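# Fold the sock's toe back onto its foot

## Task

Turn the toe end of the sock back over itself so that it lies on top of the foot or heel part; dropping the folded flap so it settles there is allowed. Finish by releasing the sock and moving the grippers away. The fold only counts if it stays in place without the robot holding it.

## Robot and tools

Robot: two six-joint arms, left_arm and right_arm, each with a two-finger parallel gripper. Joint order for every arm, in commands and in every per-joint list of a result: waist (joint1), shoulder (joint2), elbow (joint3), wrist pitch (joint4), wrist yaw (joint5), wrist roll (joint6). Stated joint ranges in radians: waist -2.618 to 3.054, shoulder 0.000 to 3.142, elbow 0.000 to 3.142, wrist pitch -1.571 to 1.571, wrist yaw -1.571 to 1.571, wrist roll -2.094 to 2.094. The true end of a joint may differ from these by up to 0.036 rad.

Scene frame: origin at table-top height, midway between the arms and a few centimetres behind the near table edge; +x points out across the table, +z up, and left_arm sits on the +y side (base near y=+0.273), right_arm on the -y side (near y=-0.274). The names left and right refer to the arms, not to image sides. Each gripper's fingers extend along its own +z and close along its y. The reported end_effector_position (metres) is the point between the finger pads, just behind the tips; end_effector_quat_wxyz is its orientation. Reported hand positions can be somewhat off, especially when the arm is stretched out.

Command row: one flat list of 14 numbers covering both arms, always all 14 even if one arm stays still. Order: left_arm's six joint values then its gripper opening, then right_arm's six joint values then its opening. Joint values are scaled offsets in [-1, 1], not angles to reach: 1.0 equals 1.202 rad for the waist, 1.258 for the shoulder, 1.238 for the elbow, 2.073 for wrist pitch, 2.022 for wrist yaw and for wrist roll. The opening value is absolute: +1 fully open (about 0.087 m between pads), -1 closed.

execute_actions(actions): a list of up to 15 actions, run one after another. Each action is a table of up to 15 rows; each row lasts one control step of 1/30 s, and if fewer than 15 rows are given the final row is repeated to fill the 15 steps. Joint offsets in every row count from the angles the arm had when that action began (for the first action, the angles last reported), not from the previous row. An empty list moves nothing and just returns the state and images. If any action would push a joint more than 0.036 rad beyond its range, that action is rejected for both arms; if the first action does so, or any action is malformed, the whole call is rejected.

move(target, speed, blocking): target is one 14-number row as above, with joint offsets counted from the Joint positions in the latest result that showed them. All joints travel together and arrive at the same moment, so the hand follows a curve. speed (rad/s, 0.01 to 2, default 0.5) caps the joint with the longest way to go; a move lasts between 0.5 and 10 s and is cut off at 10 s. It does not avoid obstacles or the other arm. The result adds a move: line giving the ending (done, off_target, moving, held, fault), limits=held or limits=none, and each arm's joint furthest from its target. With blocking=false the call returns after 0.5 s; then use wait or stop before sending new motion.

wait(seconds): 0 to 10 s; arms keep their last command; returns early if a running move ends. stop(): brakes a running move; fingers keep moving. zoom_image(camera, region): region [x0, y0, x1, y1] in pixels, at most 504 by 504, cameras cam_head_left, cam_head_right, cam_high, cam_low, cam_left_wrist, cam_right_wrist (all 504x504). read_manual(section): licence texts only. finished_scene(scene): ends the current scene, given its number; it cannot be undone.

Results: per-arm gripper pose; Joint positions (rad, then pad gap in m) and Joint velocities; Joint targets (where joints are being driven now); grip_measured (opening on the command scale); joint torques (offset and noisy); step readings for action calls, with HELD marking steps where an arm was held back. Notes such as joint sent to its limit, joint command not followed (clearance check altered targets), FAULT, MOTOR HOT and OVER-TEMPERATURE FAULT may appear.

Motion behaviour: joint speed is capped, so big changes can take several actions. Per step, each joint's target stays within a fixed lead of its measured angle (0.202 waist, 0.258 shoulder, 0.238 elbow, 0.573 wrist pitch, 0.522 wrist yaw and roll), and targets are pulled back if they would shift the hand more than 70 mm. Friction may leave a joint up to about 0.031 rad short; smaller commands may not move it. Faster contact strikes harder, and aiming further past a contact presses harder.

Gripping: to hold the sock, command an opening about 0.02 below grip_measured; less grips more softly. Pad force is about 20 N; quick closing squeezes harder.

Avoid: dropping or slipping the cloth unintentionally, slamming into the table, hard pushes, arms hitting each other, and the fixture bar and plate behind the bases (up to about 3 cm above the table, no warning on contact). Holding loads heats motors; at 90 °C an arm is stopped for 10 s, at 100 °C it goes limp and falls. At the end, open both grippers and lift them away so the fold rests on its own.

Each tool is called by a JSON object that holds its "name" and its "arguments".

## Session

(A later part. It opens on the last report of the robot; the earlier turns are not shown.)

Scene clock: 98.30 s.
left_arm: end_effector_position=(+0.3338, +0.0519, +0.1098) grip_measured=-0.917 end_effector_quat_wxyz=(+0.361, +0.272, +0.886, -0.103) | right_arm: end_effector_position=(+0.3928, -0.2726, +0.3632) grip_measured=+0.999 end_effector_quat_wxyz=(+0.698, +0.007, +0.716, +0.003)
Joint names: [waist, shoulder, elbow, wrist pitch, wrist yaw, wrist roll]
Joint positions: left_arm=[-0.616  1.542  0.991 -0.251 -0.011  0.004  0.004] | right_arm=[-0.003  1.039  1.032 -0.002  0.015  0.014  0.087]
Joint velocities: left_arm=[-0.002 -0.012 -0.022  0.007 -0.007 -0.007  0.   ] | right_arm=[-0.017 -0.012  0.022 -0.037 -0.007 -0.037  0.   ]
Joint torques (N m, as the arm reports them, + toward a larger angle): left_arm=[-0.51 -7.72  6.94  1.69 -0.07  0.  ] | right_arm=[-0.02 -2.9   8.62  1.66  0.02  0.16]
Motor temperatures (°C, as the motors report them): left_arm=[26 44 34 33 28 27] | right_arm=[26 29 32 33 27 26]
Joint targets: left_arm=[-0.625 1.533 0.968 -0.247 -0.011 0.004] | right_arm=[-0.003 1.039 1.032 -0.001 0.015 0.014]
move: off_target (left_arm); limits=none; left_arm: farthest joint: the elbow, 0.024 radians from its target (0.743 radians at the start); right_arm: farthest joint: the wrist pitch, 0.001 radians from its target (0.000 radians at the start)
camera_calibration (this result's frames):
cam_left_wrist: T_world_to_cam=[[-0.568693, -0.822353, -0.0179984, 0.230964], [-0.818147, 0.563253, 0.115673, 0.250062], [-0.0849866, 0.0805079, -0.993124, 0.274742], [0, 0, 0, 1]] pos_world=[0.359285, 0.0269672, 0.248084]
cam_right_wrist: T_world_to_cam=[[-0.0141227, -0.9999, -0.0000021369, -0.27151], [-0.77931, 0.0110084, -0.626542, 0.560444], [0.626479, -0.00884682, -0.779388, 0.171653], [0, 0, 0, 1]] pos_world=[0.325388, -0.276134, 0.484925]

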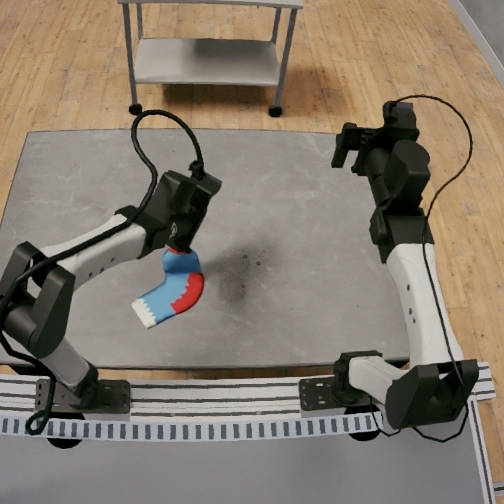

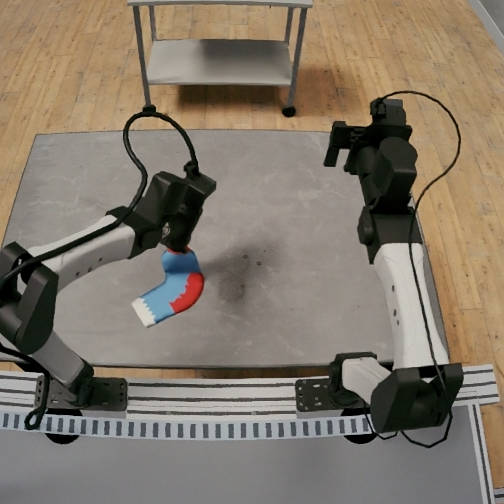

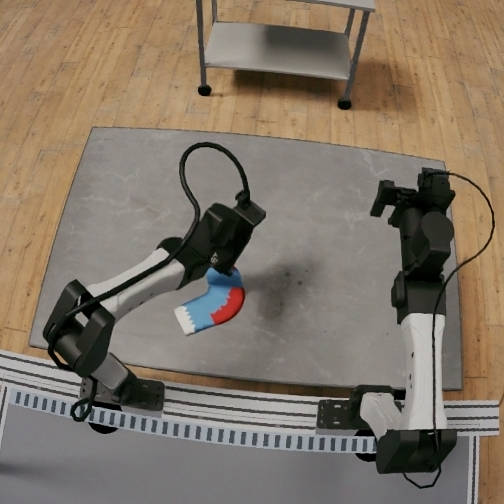

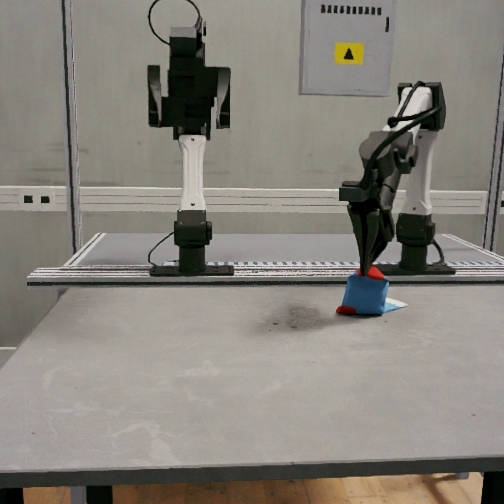

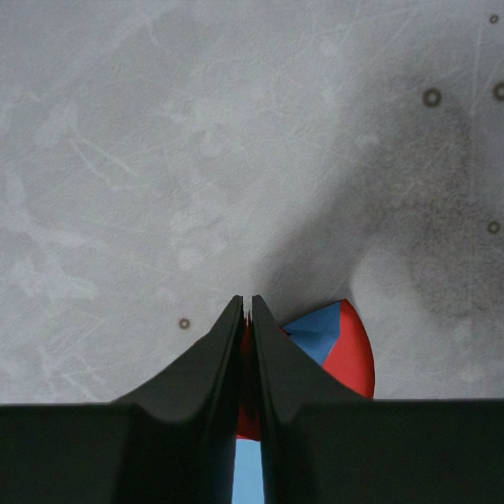

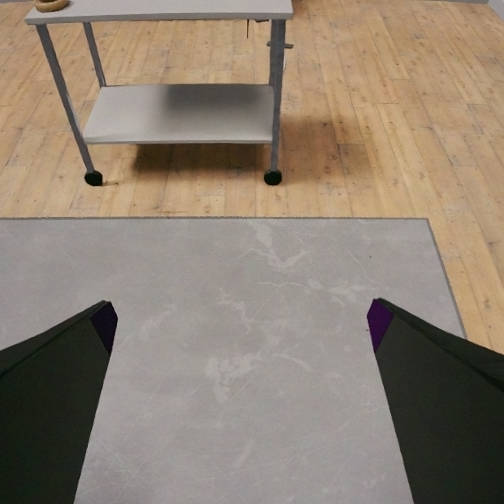

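{"name": "move", "arguments": {"target": [-0.117,-0.25,-0.525,0.302,0,0,-0.97,0,0,0,0,0,0,1], "speed": 0.45}}

{"name": "zoom_image", "arguments": {"camera": "cam_low", "region": [300,220,440,360]}}

{"name": "zoom_image", "arguments": {"camera": "cam_head_right", "region": [120,200,260,340]}}

Scene clock: 111.43 s.
left_arm: end_effector_position=(+0.2565, +0.0515, +0.0730) grip_measured=-0.917 end_effector_quat_wxyz=(+0.477, +0.306, +0.806, -0.174) | right_arm: end_effector_position=(+0.3928, -0.2726, +0.3629) grip_measured=+0.999 end_effector_quat_wxyz=(+0.698, +0.007, +0.716, +0.003)
Joint names: [waist, shoulder, elbow, wrist pitch, wrist yaw, wrist roll]
Joint positions: left_arm=[-0.747  1.241  0.361  0.374 -0.011  0.004  0.004] | right_arm=[-0.003  1.039  1.032 -0.003  0.015  0.014  0.087]
Joint velocities: left_arm=[ 0.007  0.007  0.002 -0.066  0.007  0.037 -0.001] | right_arm=[-0.007  0.007  0.002  0.022 -0.066  0.007 -0.001]
Joint torques (N m, as the arm reports them, + toward a larger angle): left_arm=[-0.52 -4.77  6.3   1.95 -0.09  0.03] | right_arm=[-0.01 -2.91  8.63  1.66  0.02  0.16]
Motor temperatures (°C, as the motors report them): left_arm=[26 42 35 35 28 27] | right_arm=[26 29 32 33 27 26]
Joint targets: left_arm=[-0.756 1.228 0.341 0.375 -0.011 0.004] | right_arm=[-0.003 1.039 1.032 -0.002 0.015 0.014]
move: done; limits=none; left_arm: farthest joint: the elbow, 0.020 radians from its target (0.650 radians at the start); right_arm: farthest joint: the wrist pitch, 0.001 radians from its target (0.000 radians at the start)
camera_calibration (this result's frames):
cam_left_wrist: T_world_to_cam=[[-0.667666, -0.744189, -0.0201234, 0.207473], [-0.729989, 0.659752, -0.178445, 0.185234], [0.146074, -0.104452, -0.983744, 0.181247], [0, 0, 0, 1]] pos_world=[0.247266, 0.0511227, 0.21553]
cam_right_wrist: T_world_to_cam=[[-0.0141211, -0.9999, 0.0000249071, -0.271521], [-0.780027, 0.0110003, -0.62565, 0.560179], [0.625587, -0.00885427, -0.780104, 0.172075], [0, 0, 0, 1]] pos_world=[0.325472, -0.276133, 0.484718]

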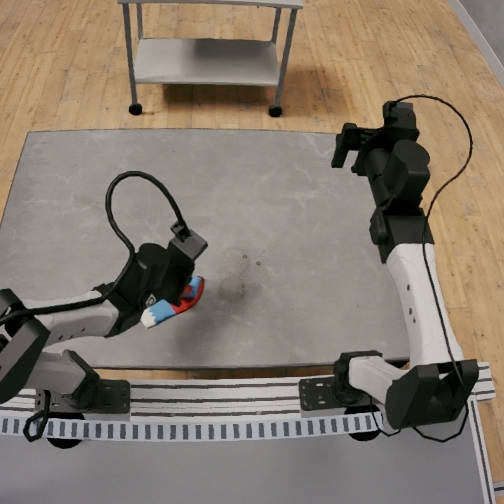

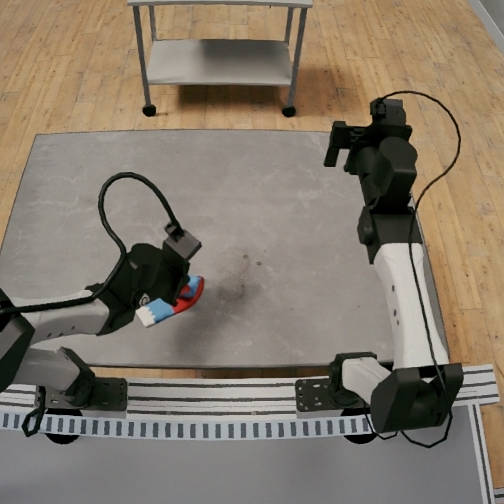

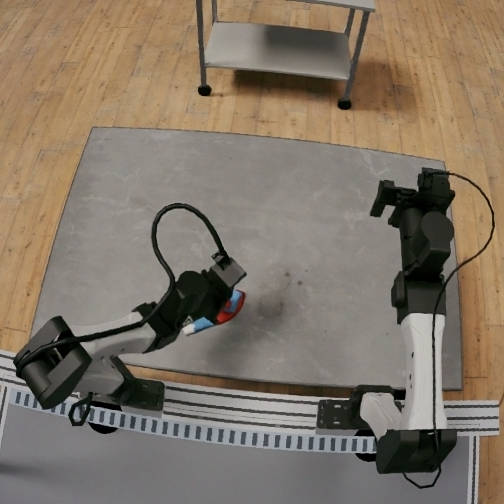

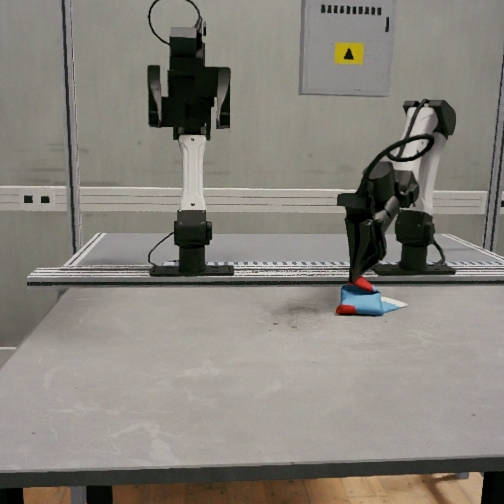

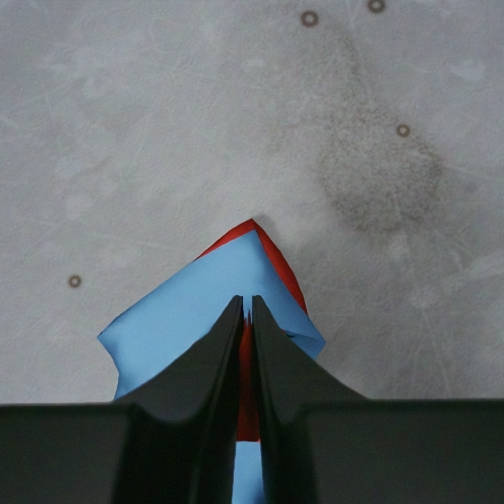

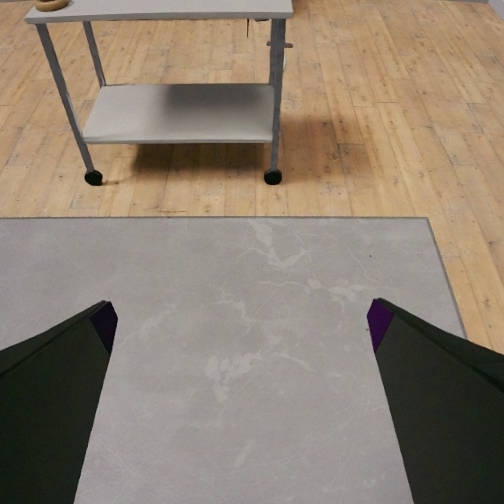

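Region (300, 220, 440, 360) of cam_low's 504x504 image, scaled by 3.600, with more detail than that image has.

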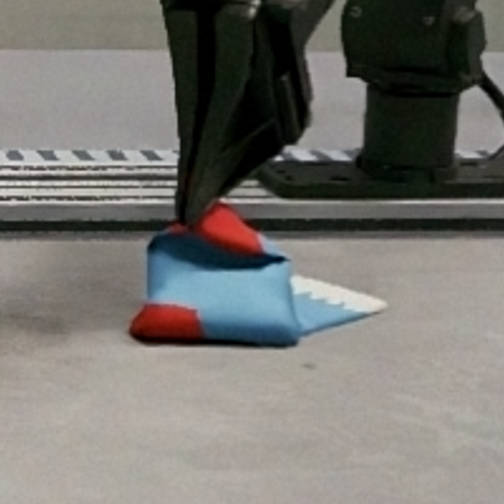

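Region (120, 200, 260, 340) of cam_head_right's 504x504 image, scaled by 3.600, with more detail than that image has.

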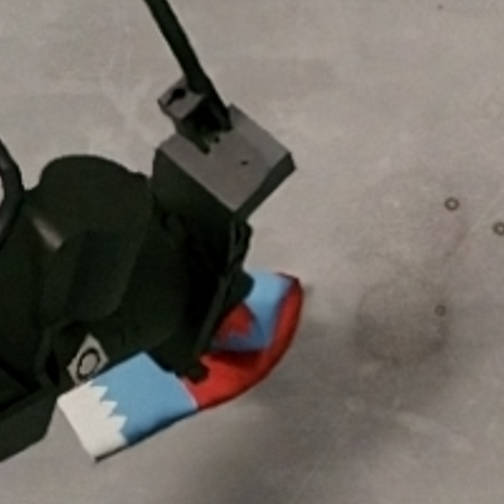

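{"name": "move", "arguments": {"target": [-0.024,-0.066,-0.089,0,0,0,-0.97,0,0,0,0,0,0,1], "speed": 0.25}}

{"name": "execute_actions", "arguments": {"actions": [[[0,0,0,0,0,0,-0.85,0,0,0,0,0,0,1],[0,0,0,0,0,0,-0.7,0,0,0,0,0,0,1],[0,0,0,0,0,0,-0.5,0,0,0,0,0,0,1],[0,0,0,0,0,0,-0.2,0,0,0,0,0,0,1],[0,0,0,0,0,0,0.2,0,0,0,0,0,0,1],[0,0,0,0,0,0,0.6,0,0,0,0,0,0,1],[0,0,0,0,0,0,1,0,0,0,0,0,0,1]]]}}

Scene clock: 120.33 s.
left_arm: end_effector_position=(+0.2356, +0.0622, +0.0592) grip_measured=-0.917 end_effector_quat_wxyz=(+0.468, +0.315, +0.806, -0.176) | right_arm: end_effector_position=(+0.3927, -0.2726, +0.3625) grip_measured=+0.999 end_effector_quat_wxyz=(+0.697, +0.007, +0.717, +0.003)
Joint names: [waist, shoulder, elbow, wrist pitch, wrist yaw, wrist roll]
Joint positions: left_arm=[-0.766  1.172  0.272  0.377 -0.011  0.004  0.004] | right_arm=[-0.003  1.039  1.032 -0.005  0.015  0.014  0.087]
Joint velocities: left_arm=[-0.017 -0.017 -0.007 -0.037  0.007  0.022 -0.001] | right_arm=[-0.012  0.002 -0.007  0.022 -0.007 -0.007  0.   ]
Joint torques (N m, as the arm reports them, + toward a larger angle): left_arm=[-0.57 -3.9   6.29  1.91 -0.06  0.03] | right_arm=[-0.01 -2.91  8.64  1.67  0.02  0.16]
Motor temperatures (°C, as the motors report them): left_arm=[26 40 35 37 28 27] | right_arm=[26 29 33 33 27 26]
Joint targets: left_arm=[-0.775 1.159 0.251 0.374 -0.011 0.004] | right_arm=[-0.003 1.039 1.032 -0.003 0.015 0.014]
move: off_target (left_arm); limits=none; left_arm: farthest joint: the elbow, 0.021 radians from its target (0.110 radians at the start); right_arm: farthest joint: the wrist pitch, 0.002 radians from its target (0.000 radians at the start)
camera_calibration (this result's frames):
cam_left_wrist: T_world_to_cam=[[-0.681954, -0.73112, -0.0200543, 0.203724], [-0.719355, 0.67543, -0.16224, 0.155979], [0.132162, -0.0962138, -0.986548, 0.174826], [0, 0, 0, 1]] pos_world=[0.228029, 0.0604144, 0.201866]
cam_right_wrist: T_world_to_cam=[[-0.0141188, -0.9999, 0.0000609626, -0.271536], [-0.78098, 0.0109895, -0.624459, 0.559824], [0.624396, -0.00886421, -0.781058, 0.172636], [0, 0, 0, 1]] pos_world=[0.325585, -0.276131, 0.484442]

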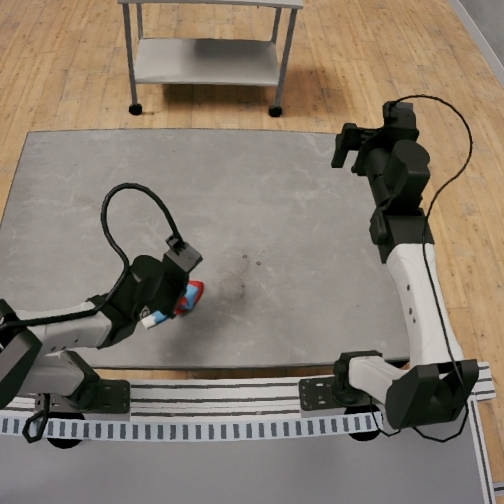

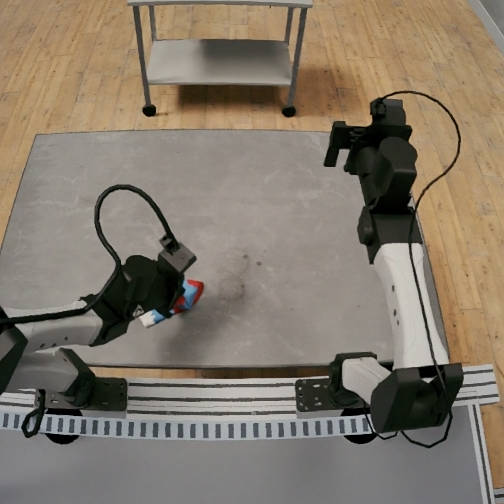

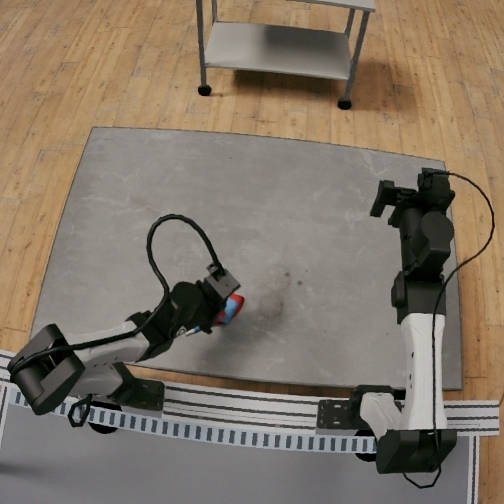

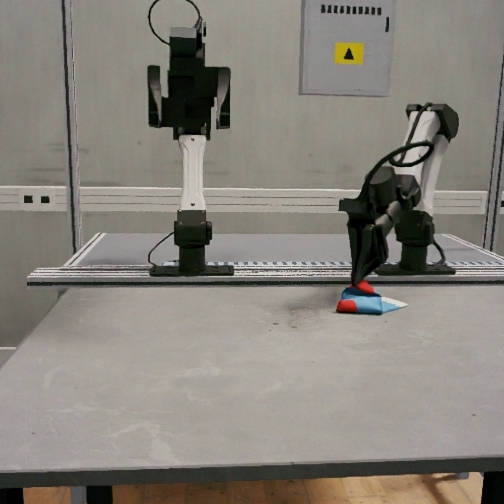

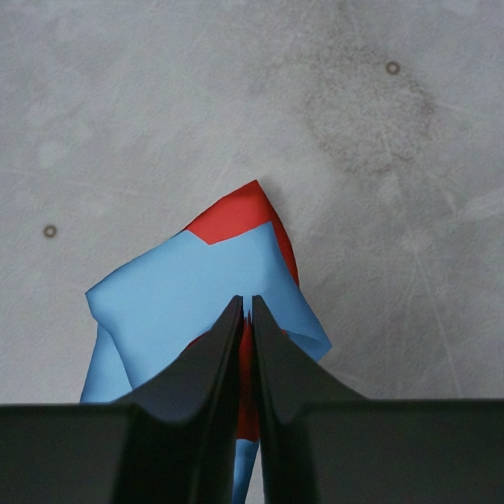

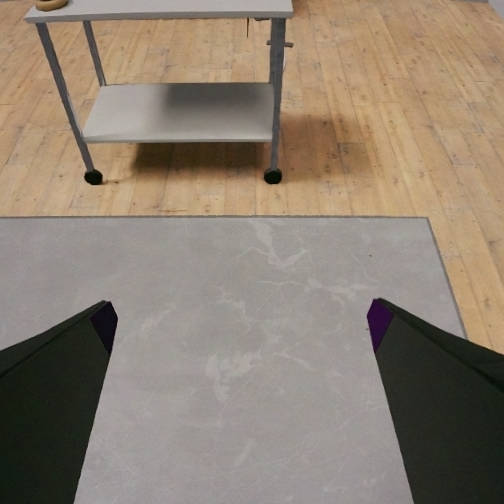

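Scene clock: 120.83 s.
left_arm: end_effector_position=(+0.2356, +0.0622, +0.0592) grip_measured=+1.000 end_effector_quat_wxyz=(+0.468, +0.315, +0.806, -0.176) | right_arm: end_effector_position=(+0.3926, -0.2726, +0.3622) grip_measured=+0.999 end_effector_quat_wxyz=(+0.697, +0.007, +0.717, +0.003)
Joint names: [waist, shoulder, elbow, wrist pitch, wrist yaw, wrist roll]
Joint positions: left_arm=[-0.766  1.172  0.272  0.377 -0.011  0.004  0.087] | right_arm=[-0.003  1.039  1.032 -0.006  0.015  0.014  0.087]
Joint velocities: left_arm=[ 0.012 -0.022 -0.017 -0.066  0.007  0.066  0.   ] | right_arm=[-0.017 -0.002 -0.012  0.081 -0.066 -0.051 -0.001]
Joint torques (N m, as the arm reports them, + toward a larger angle): left_arm=[ 0.25 -2.89  8.3   1.9  -0.09 -0.01] | right_arm=[-0.01 -2.9   8.63  1.67  0.02  0.16]
Motor temperatures (°C, as the motors report them): left_arm=[26 39 35 37 28 27] | right_arm=[26 29 33 33 27 26]
Joint targets: left_arm=[-0.766 1.172 0.272 0.377 -0.011 0.004] | right_arm=[-0.003 1.039 1.032 -0.005 0.015 0.014]
Step readings (joint positions):
0: left_arm=[-0.766 1.172 0.272 0.377 -0.011 0.004] | right_arm=[-0.003 1.039 1.032 -0.005 0.015 0.014]
1: left_arm=[-0.766 1.172 0.272 0.377 -0.011 0.004] | right_arm=[-0.003 1.039 1.032 -0.005 0.015 0.014]
2: left_arm=[-0.766 1.172 0.272 0.377 -0.011 0.004] | right_arm=[-0.003 1.039 1.032 -0.005 0.015 0.014]
4: left_arm=[-0.766 1.172 0.272 0.377 -0.011 0.004] | right_arm=[-0.003 1.039 1.032 -0.005 0.015 0.014]
8: left_arm=[-0.766 1.172 0.272 0.377 -0.011 0.004] | right_arm=[-0.003 1.039 1.032 -0.005 0.015 0.014]
15: Joint positions above
camera_calibration (this result's frames):
cam_left_wrist: T_world_to_cam=[[-0.681954, -0.73112, -0.0200543, 0.203724], [-0.719355, 0.67543, -0.16224, 0.155979], [0.132162, -0.0962138, -0.986548, 0.174826], [0, 0, 0, 1]] pos_world=[0.228029, 0.0604144, 0.201866]
cam_right_wrist: T_world_to_cam=[[-0.014117, -0.9999, 0.000088002, -0.271548], [-0.781694, 0.0109814, -0.623565, 0.559557], [0.623502, -0.00887168, -0.781772, 0.173056], [0, 0, 0, 1]] pos_world=[0.325669, -0.27613, 0.484235]

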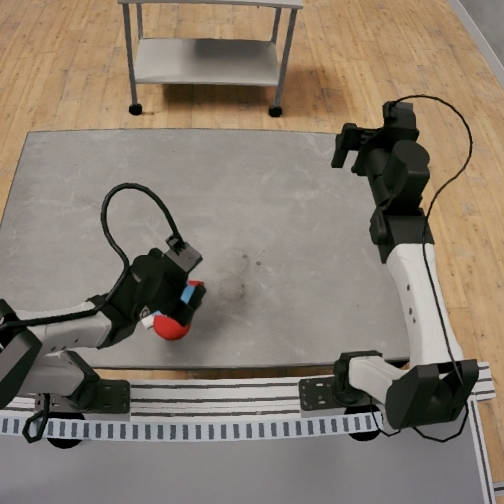

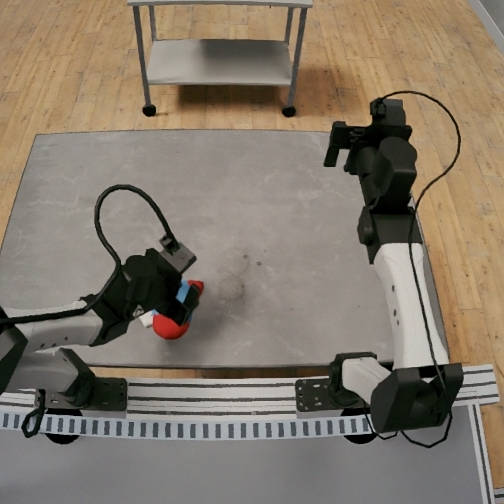

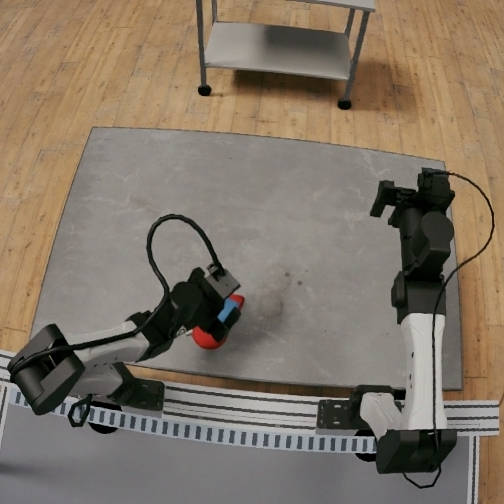

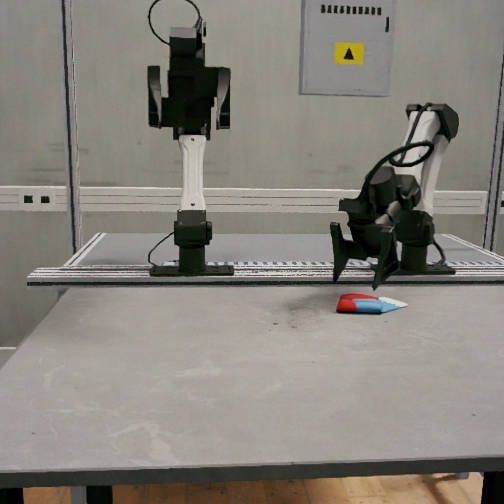

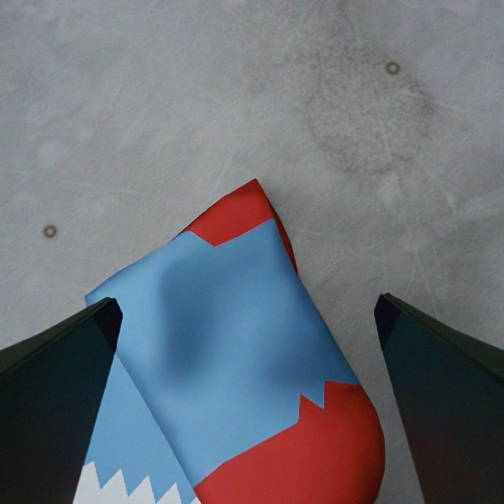

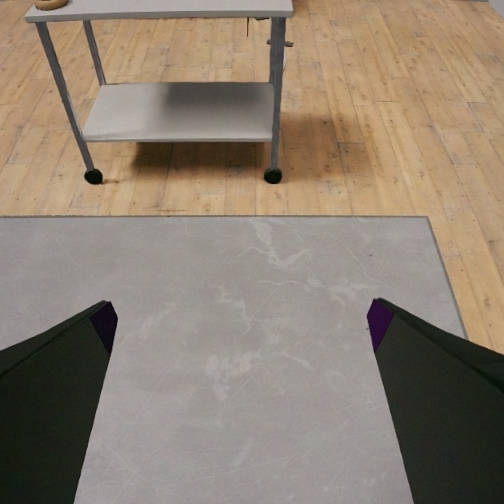

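{"name": "move", "arguments": {"target": [0.018,0.2,0.64,-0.665,0.005,-0.368,1,0,0,0,0,0,0,1], "speed": 1.0}}

{"name": "move", "arguments": {"target": [0,0.195,0,0,0,0,1,0,0,0,0,0,0,1], "speed": 0.5}}

Scene clock: 133.93 s.
left_arm: end_effector_position=(+0.1772, +0.0813, +0.1136) grip_measured=+1.000 end_effector_quat_wxyz=(+0.093, +0.001, +0.993, -0.076) | right_arm: end_effector_position=(+0.3926, -0.2726, +0.3619) grip_measured=+0.999 end_effector_quat_wxyz=(+0.696, +0.007, +0.718, +0.003)
Joint names: [waist, shoulder, elbow, wrist pitch, wrist yaw, wrist roll]
Joint positions: left_arm=[-0.754  1.404  1.053 -0.98  -0.008 -0.732  0.087] | right_arm=[-0.003  1.039  1.032 -0.007  0.015  0.014  0.087]
Joint velocities: left_arm=[-0.007 -0.002  0.007  0.066 -0.081  0.037  0.   ] | right_arm=[-0.017 -0.002 -0.002 -0.007 -0.037  0.037  0.   ]
Joint torques (N m, as the arm reports them, + toward a larger angle): left_arm=[ 1.01 -3.54  9.69  0.53 -0.05 -0.04] | right_arm=[-0.01 -2.9   8.63  1.66  0.02  0.16]
Motor temperatures (°C, as the motors report them): left_arm=[26 37 36 37 28 27] | right_arm=[26 29 33 34 27 26]
Joint targets: left_arm=[-0.744 1.423 1.064 -1.001 -0.001 -0.740] | right_arm=[-0.003 1.039 1.032 -0.006 0.015 0.014]
move: off_target (left_arm); limits=none; left_arm: farthest joint: the wrist pitch, 0.022 radians from its target (1.379 radians at the start); right_arm: farthest joint: the wrist pitch, 0.001 radians from its target (0.000 radians at the start)
camera_calibration (this result's frames):
cam_left_wrist: T_world_to_cam=[[-0.0298626, -0.987488, 0.154842, 0.064402], [-0.764335, 0.122386, 0.633099, 0.0724389], [-0.644128, -0.099445, -0.758426, 0.349949], [0, 0, 0, 1]] pos_world=[0.282703, 0.0895313, 0.209578]
cam_right_wrist: T_world_to_cam=[[-0.0141153, -0.9999, 0.000115039, -0.271559], [-0.782408, 0.0109734, -0.62267, 0.55929], [0.622607, -0.00887917, -0.782485, 0.173477], [0, 0, 0, 1]] pos_world=[0.325752, -0.276129, 0.484027]

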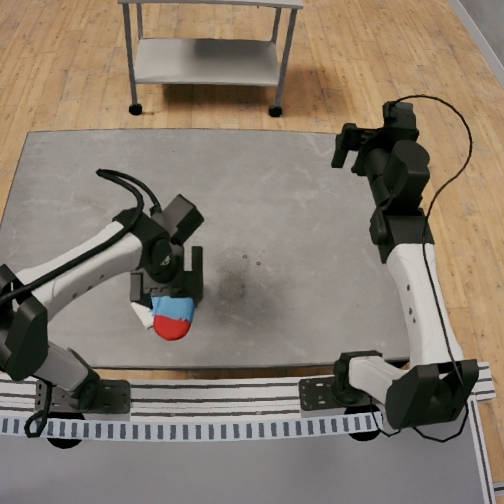

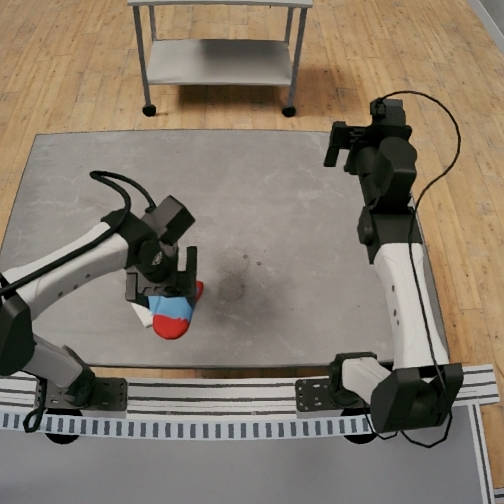

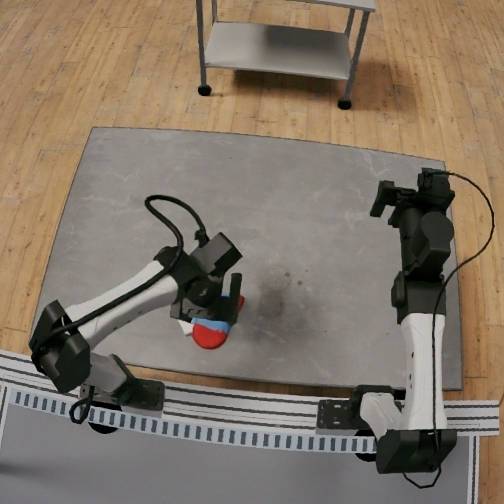

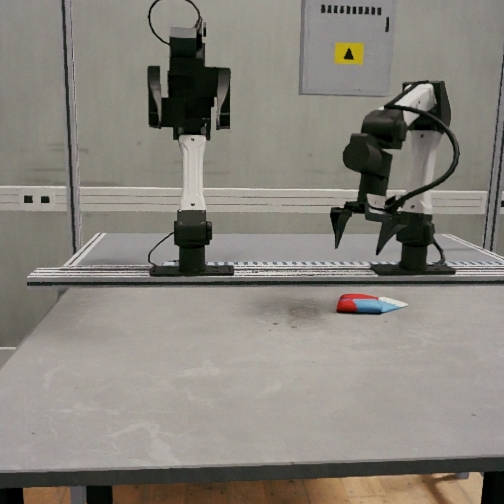

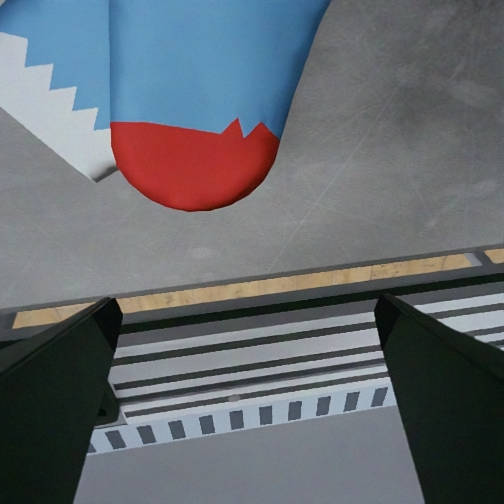

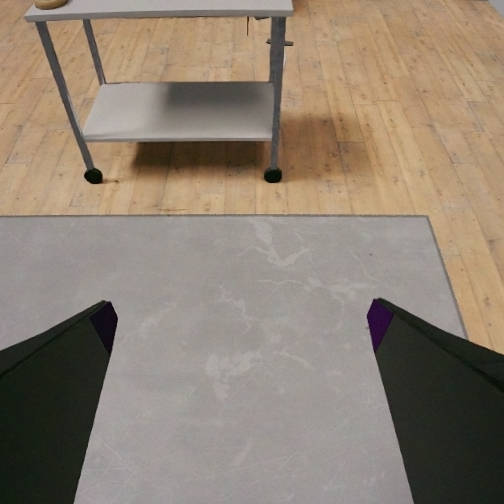

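Scene clock: 134.80 s.
left_arm: end_effector_position=(+0.1696, +0.0883, +0.0600) grip_measured=+1.000 end_effector_quat_wxyz=(+0.007, +0.001, +1.000, +0.001) | right_arm: end_effector_position=(+0.3925, -0.2726, +0.3616) grip_measured=+0.999 end_effector_quat_wxyz=(+0.696, +0.007, +0.718, +0.003)
Joint names: [waist, shoulder, elbow, wrist pitch, wrist yaw, wrist roll]
Joint positions: left_arm=[-0.754  1.635  1.053 -0.98  -0.008 -0.732  0.087] | right_arm=[-0.003  1.039  1.032 -0.008  0.015  0.014  0.087]
Joint velocities: left_arm=[ 0.022  0.002  0.002 -0.022 -0.022  0.037  0.   ] | right_arm=[-0.002 -0.017 -0.007 -0.022  0.022 -0.022  0.   ]
Joint torques (N m, as the arm reports them, + toward a larger angle): left_arm=[ 0.37 -5.52  7.55  0.32 -0.14  0.  ] | right_arm=[-0.01 -2.91  8.63  1.66  0.02  0.16]
Motor temperatures (°C, as the motors report them): left_arm=[26 37 36 37 28 27] | right_arm=[26 29 33 34 27 26]
Joint targets: left_arm=[-0.754 1.649 1.053 -0.980 -0.008 -0.732] | right_arm=[-0.003 1.039 1.032 -0.007 0.015 0.014]
move: done; limits=none; left_arm: farthest joint: the shoulder, 0.015 radians from its target (0.246 radians at the start); right_arm: farthest joint: the wrist pitch, 0.001 radians from its target (0.000 radians at the start)
camera_calibration (this result's frames):
cam_left_wrist: T_world_to_cam=[[-0.0156286, -0.999869, 0.00418986, 0.087089], [-0.643849, 0.0132696, 0.765038, 0.0810265], [-0.764993, 0.00925881, -0.643972, 0.309158], [0, 0, 0, 1]] pos_world=[0.290034, 0.0831399, 0.136736]
cam_right_wrist: T_world_to_cam=[[-0.0141135, -0.9999, 0.000142075, -0.27157], [-0.78312, 0.0109653, -0.621774, 0.559023], [0.621711, -0.00888666, -0.783196, 0.173897], [0, 0, 0, 1]] pos_world=[0.325836, -0.276128, 0.48382]

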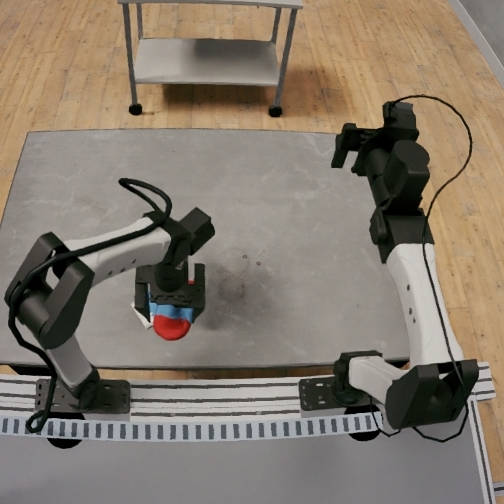

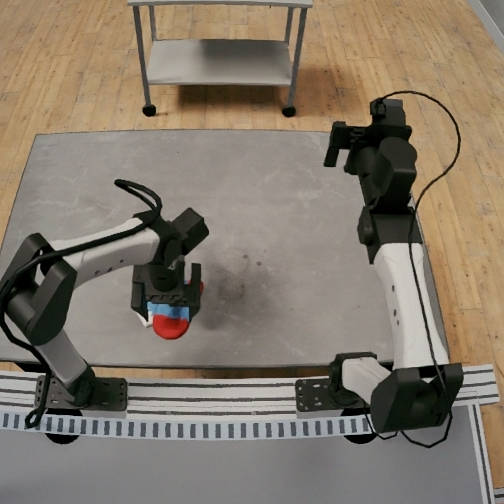

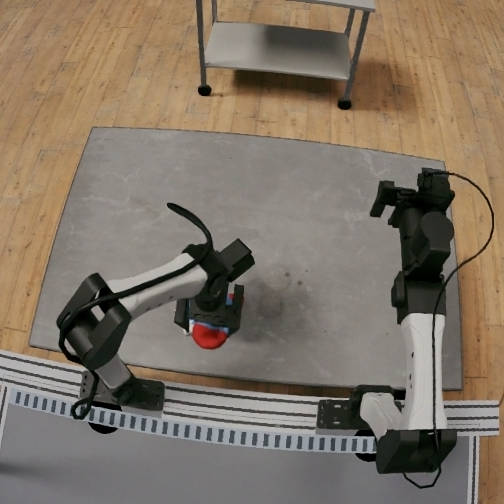

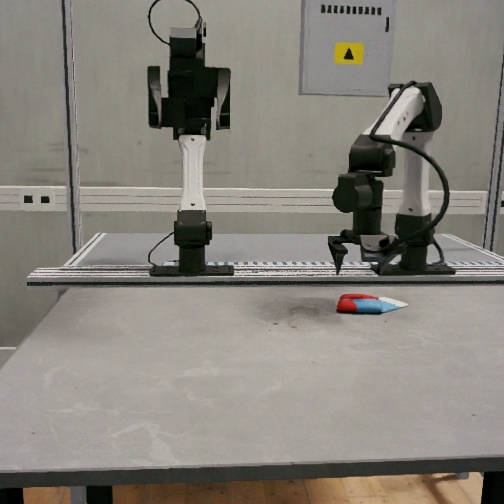

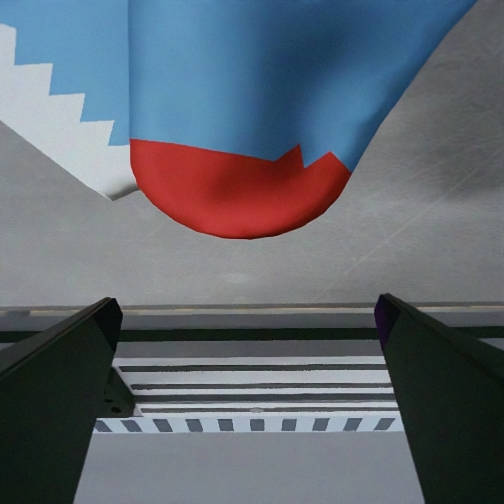

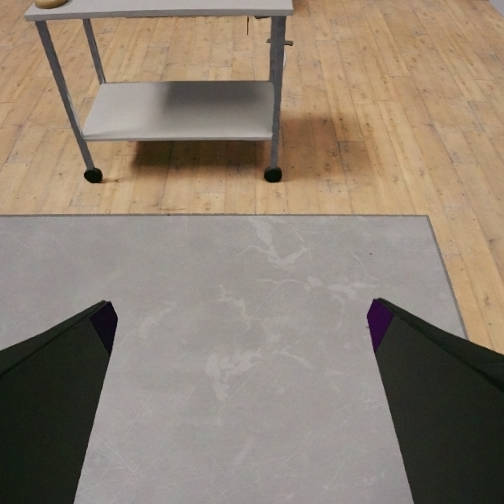

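{"name": "move", "arguments": {"target": [0,0.068,-0.125,0.097,0,-0.1,1,0,0,0,0,0,0,1], "speed": 0.2}}

Scene clock: 146.37 s.
left_arm: end_effector_position=(+0.1651, +0.0851, +0.0128) grip_measured=+1.000 end_effector_quat_wxyz=(+0.003, -0.096, +0.995, +0.005) | right_arm: end_effector_position=(+0.3925, -0.2726, +0.3613) grip_measured=+0.999 end_effector_quat_wxyz=(+0.695, +0.007, +0.719, +0.003)
Joint names: [waist, shoulder, elbow, wrist pitch, wrist yaw, wrist roll]
Joint positions: left_arm=[-0.754  1.702  0.918 -0.791 -0.008 -0.927  0.087] | right_arm=[-0.003  1.039  1.032 -0.01   0.015  0.014  0.087]
Joint velocities: left_arm=[ 0.002 -0.002  0.012 -0.066 -0.007 -0.022  0.   ] | right_arm=[-0.002 -0.012 -0.007  0.007  0.066 -0.051 -0.001]
Joint torques (N m, as the arm reports them, + toward a larger angle): left_arm=[ 0.43 -5.18  5.01  0.38 -0.16 -0.03] | right_arm=[ 0.   -2.92  8.64  1.66  0.02  0.16]
Motor temperatures (°C, as the motors report them): left_arm=[26 36 36 35 28 27] | right_arm=[26 29 33 34 27 26]
Joint targets: left_arm=[-0.754 1.720 0.898 -0.778 -0.008 -0.934] | right_arm=[-0.003 1.039 1.032 -0.008 0.015 0.014]
move: done; limits=none; left_arm: farthest joint: the elbow, 0.020 radians from its target (0.154 radians at the start); right_arm: farthest joint: the wrist pitch, 0.002 radians from its target (0.000 radians at the start)
camera_calibration (this result's frames):
cam_left_wrist: T_world_to_cam=[[0.177993, -0.984028, -0.00275711, 0.0508544], [-0.627791, -0.115712, 0.769733, 0.122575], [-0.757758, -0.135276, -0.63836, 0.286338], [0, 0, 0, 1]] pos_world=[0.284874, 0.10296, 0.088577]
cam_right_wrist: T_world_to_cam=[[-0.014111, -0.9999, 0.000178118, -0.271586], [-0.784067, 0.0109545, -0.620579, 0.558665], [0.620515, -0.00889666, -0.784144, 0.174456], [0, 0, 0, 1]] pos_world=[0.325946, -0.276126, 0.483543]

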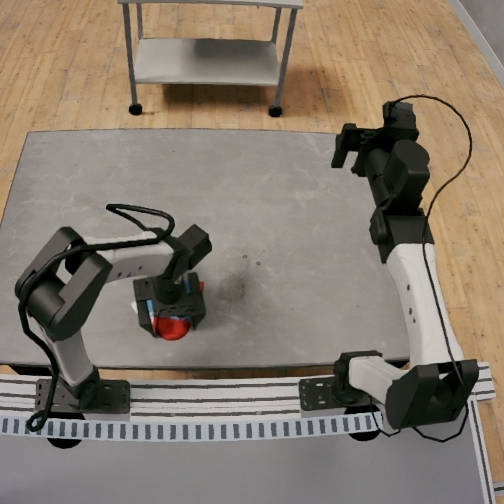

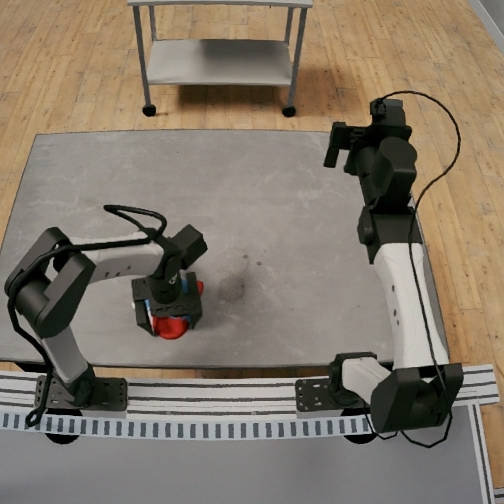

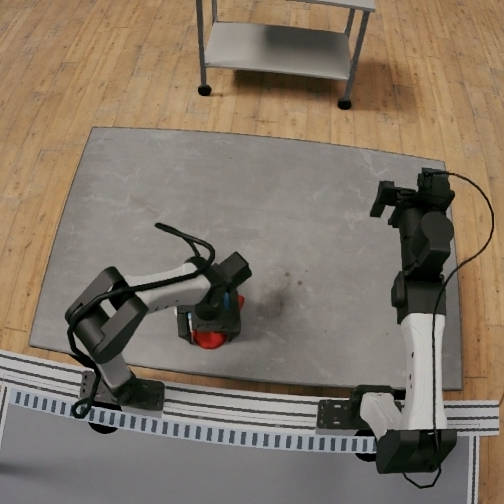

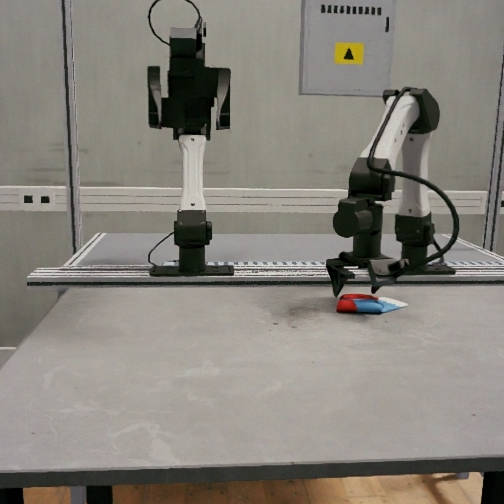

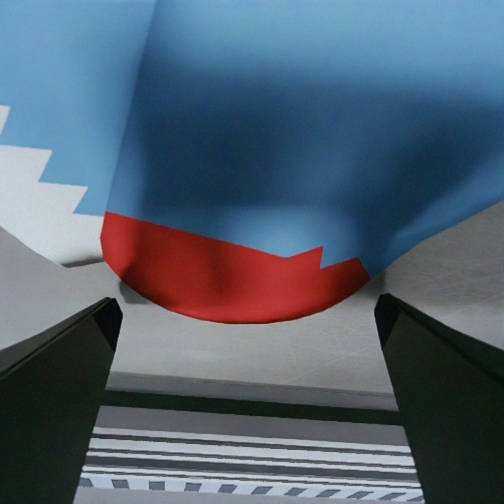

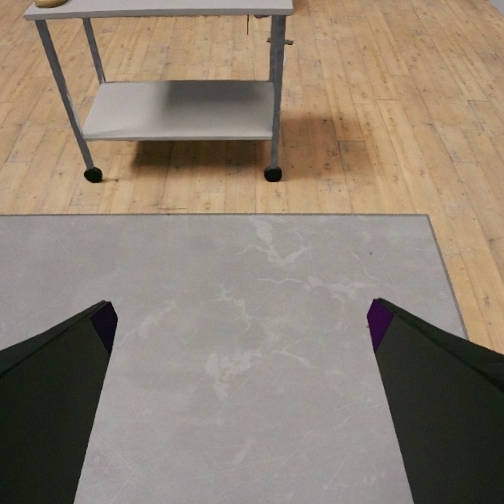

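{"name": "execute_actions", "arguments": {"actions": [[[0.03,0,0,0.018,0,0,1,0,0,0,0,0,0,1],[0.03,0,0,0.018,0,0,1,0,0,0,0,0,0,1],[0.03,0,0,0.018,0,0,1,0,0,0,0,0,0,1],[0.03,0,0,0.018,0,0,1,0,0,0,0,0,0,1],[0.03,0.02,0,0.018,0,0,1,0,0,0,0,0,0,1],[0.03,0.032,0,0.018,0,0,1,0,0,0,0,0,0,1]],[[0,0.02,0,0,0,0,0.9,0,0,0,0,0,0,1],[0,0.02,0,0,0,0,0.8,0,0,0,0,0,0,1],[0,0.02,0,0,0,0,0.7,0,0,0,0,0,0,1],[0,0.02,0,0,0,0,0.6,0,0,0,0,0,0,1],[0,0.02,0,0,0,0,0.5,0,0,0,0,0,0,1],[0,0.02,0,0,0,0,0.4,0,0,0,0,0,0,1],[0,0.02,0,0,0,0,0.3,0,0,0,0,0,0,1],[0,0.02,0,0,0,0,0.2,0,0,0,0,0,0,1],[0,0.02,0,0,0,0,0.1,0,0,0,0,0,0,1],[0,0.02,0,0,0,0,0,0,0,0,0,0,0,1]]]}}

Scene clock: 158.00 s.
left_arm: end_effector_position=(+0.1736, +0.0856, +0.0095) grip_measured=+0.000 end_effector_quat_wxyz=(+0.004, -0.112, +0.994, -0.003) | right_arm: end_effector_position=(+0.3923, -0.2726, +0.3607) grip_measured=+0.999 end_effector_quat_wxyz=(+0.695, +0.007, +0.719, +0.003)
Joint names: [waist, shoulder, elbow, wrist pitch, wrist yaw, wrist roll]
Joint positions: left_arm=[-0.724  1.715  0.918 -0.764 -0.    -0.928  0.044] | right_arm=[-0.003  1.039  1.032 -0.012  0.015  0.014  0.087]
Joint velocities: left_arm=[ 0.002 -0.007 -0.007  0.037 -0.022 -0.037 -0.   ] | right_arm=[ 0.007  0.007  0.017 -0.037  0.007  0.007  0.   ]
Joint torques (N m, as the arm reports them, + toward a larger angle): left_arm=[ 0.31 -4.77  7.08  0.27 -0.14  0.04] | right_arm=[-0.01 -2.92  8.63  1.67  0.02  0.16]
Motor temperatures (°C, as the motors report them): left_arm=[26 36 35 34 28 27] | right_arm=[26 29 33 35 27 26]
Joint targets: left_arm=[-0.724 1.740 0.918 -0.768 -0.005 -0.927] | right_arm=[-0.003 1.039 1.032 -0.011 0.015 0.014]
Step readings (joint positions; steps 1 to 15: 1st action; 16 to 30: 2nd action):
0: left_arm=[-0.754 1.702 0.918 -0.790 -0.008 -0.927] | right_arm=[-0.003 1.039 1.032 -0.010 0.015 0.014]
1: left_arm=[-0.751 1.702 0.918 -0.788 -0.008 -0.927] | right_arm=[-0.003 1.039 1.032 -0.010 0.015 0.014]
2: left_arm=[-0.744 1.702 0.918 -0.783 -0.008 -0.927] | right_arm=[-0.003 1.039 1.032 -0.010 0.015 0.014]
4: left_arm=[-0.730 1.702 0.918 -0.776 -0.008 -0.927] | right_arm=[-0.003 1.039 1.032 -0.010 0.015 0.014]
8: left_arm=[-0.725 1.713 0.918 -0.768 -0.007 -0.928] | right_arm=[-0.003 1.039 1.032 -0.010 0.015 0.014]
15: left_arm=[-0.724 1.715 0.918 -0.768 -0.005 -0.927] | right_arm=[-0.003 1.039 1.032 -0.011 0.015 0.014]
16: left_arm=[-0.724 1.715 0.918 -0.765 -0.002 -0.928] | right_arm=[-0.003 1.039 1.032 -0.011 0.015 0.014]
17: left_arm=[-0.724 1.715 0.918 -0.764 -0.001 -0.928] | right_arm=[-0.003 1.039 1.032 -0.011 0.015 0.014]
19: left_arm=[-0.724 1.715 0.918 -0.764 -0.000 -0.928] | right_arm=[-0.003 1.039 1.032 -0.012 0.015 0.014]
23: left_arm=[-0.724 1.715 0.918 -0.764 -0.000 -0.928] | right_arm=[-0.003 1.039 1.032 -0.012 0.015 0.014]
30: Joint positions above
camera_calibration (this result's frames):
cam_left_wrist: T_world_to_cam=[[0.208221, -0.977991, 0.013308, 0.0438555], [-0.627839, -0.123213, 0.768529, 0.131183], [-0.749975, -0.168379, -0.639677, 0.292249], [0, 0, 0, 1]] pos_world=[0.292409, 0.108262, 0.0855434]
cam_right_wrist: T_world_to_cam=[[-0.0141072, -0.9999, 0.000232177, -0.271608], [-0.785486, 0.0109385, -0.618783, 0.558128], [0.618719, -0.00891169, -0.785562, 0.175294], [0, 0, 0, 1]] pos_world=[0.326112, -0.276124, 0.483128]

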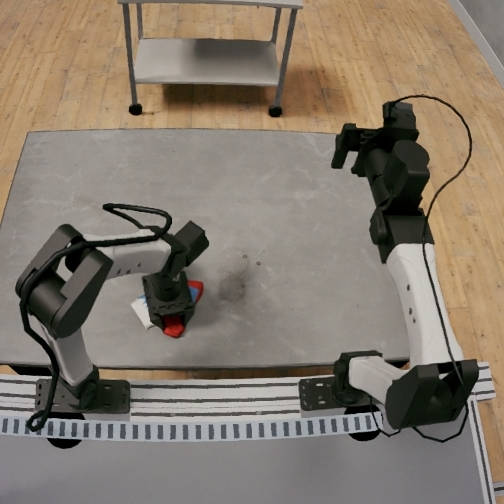

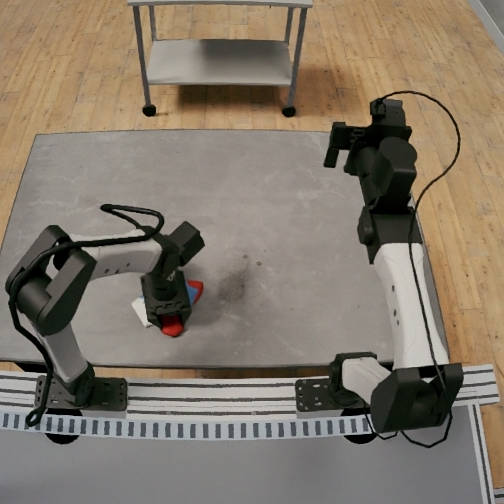

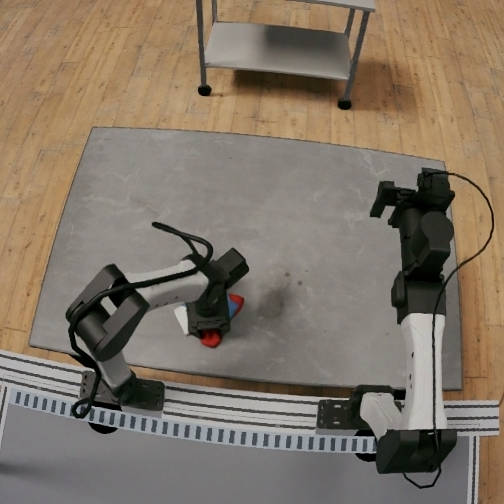

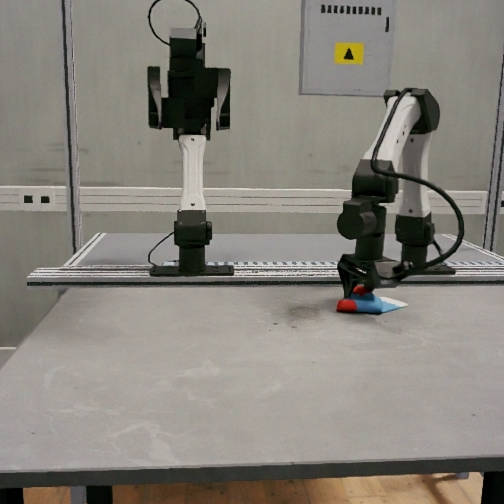

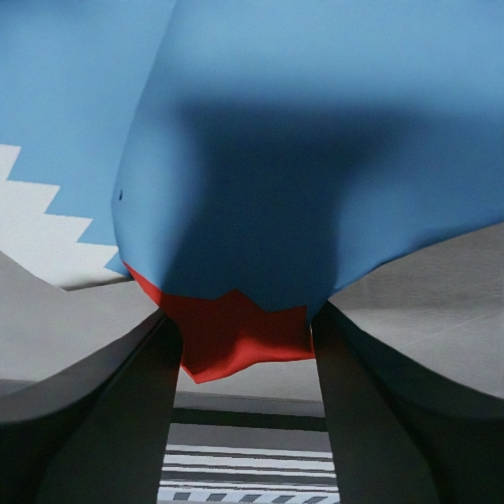

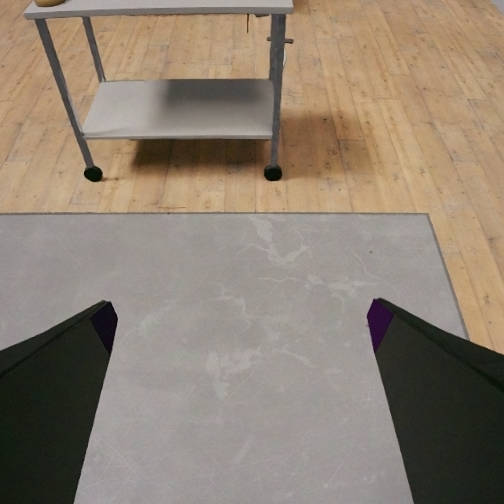

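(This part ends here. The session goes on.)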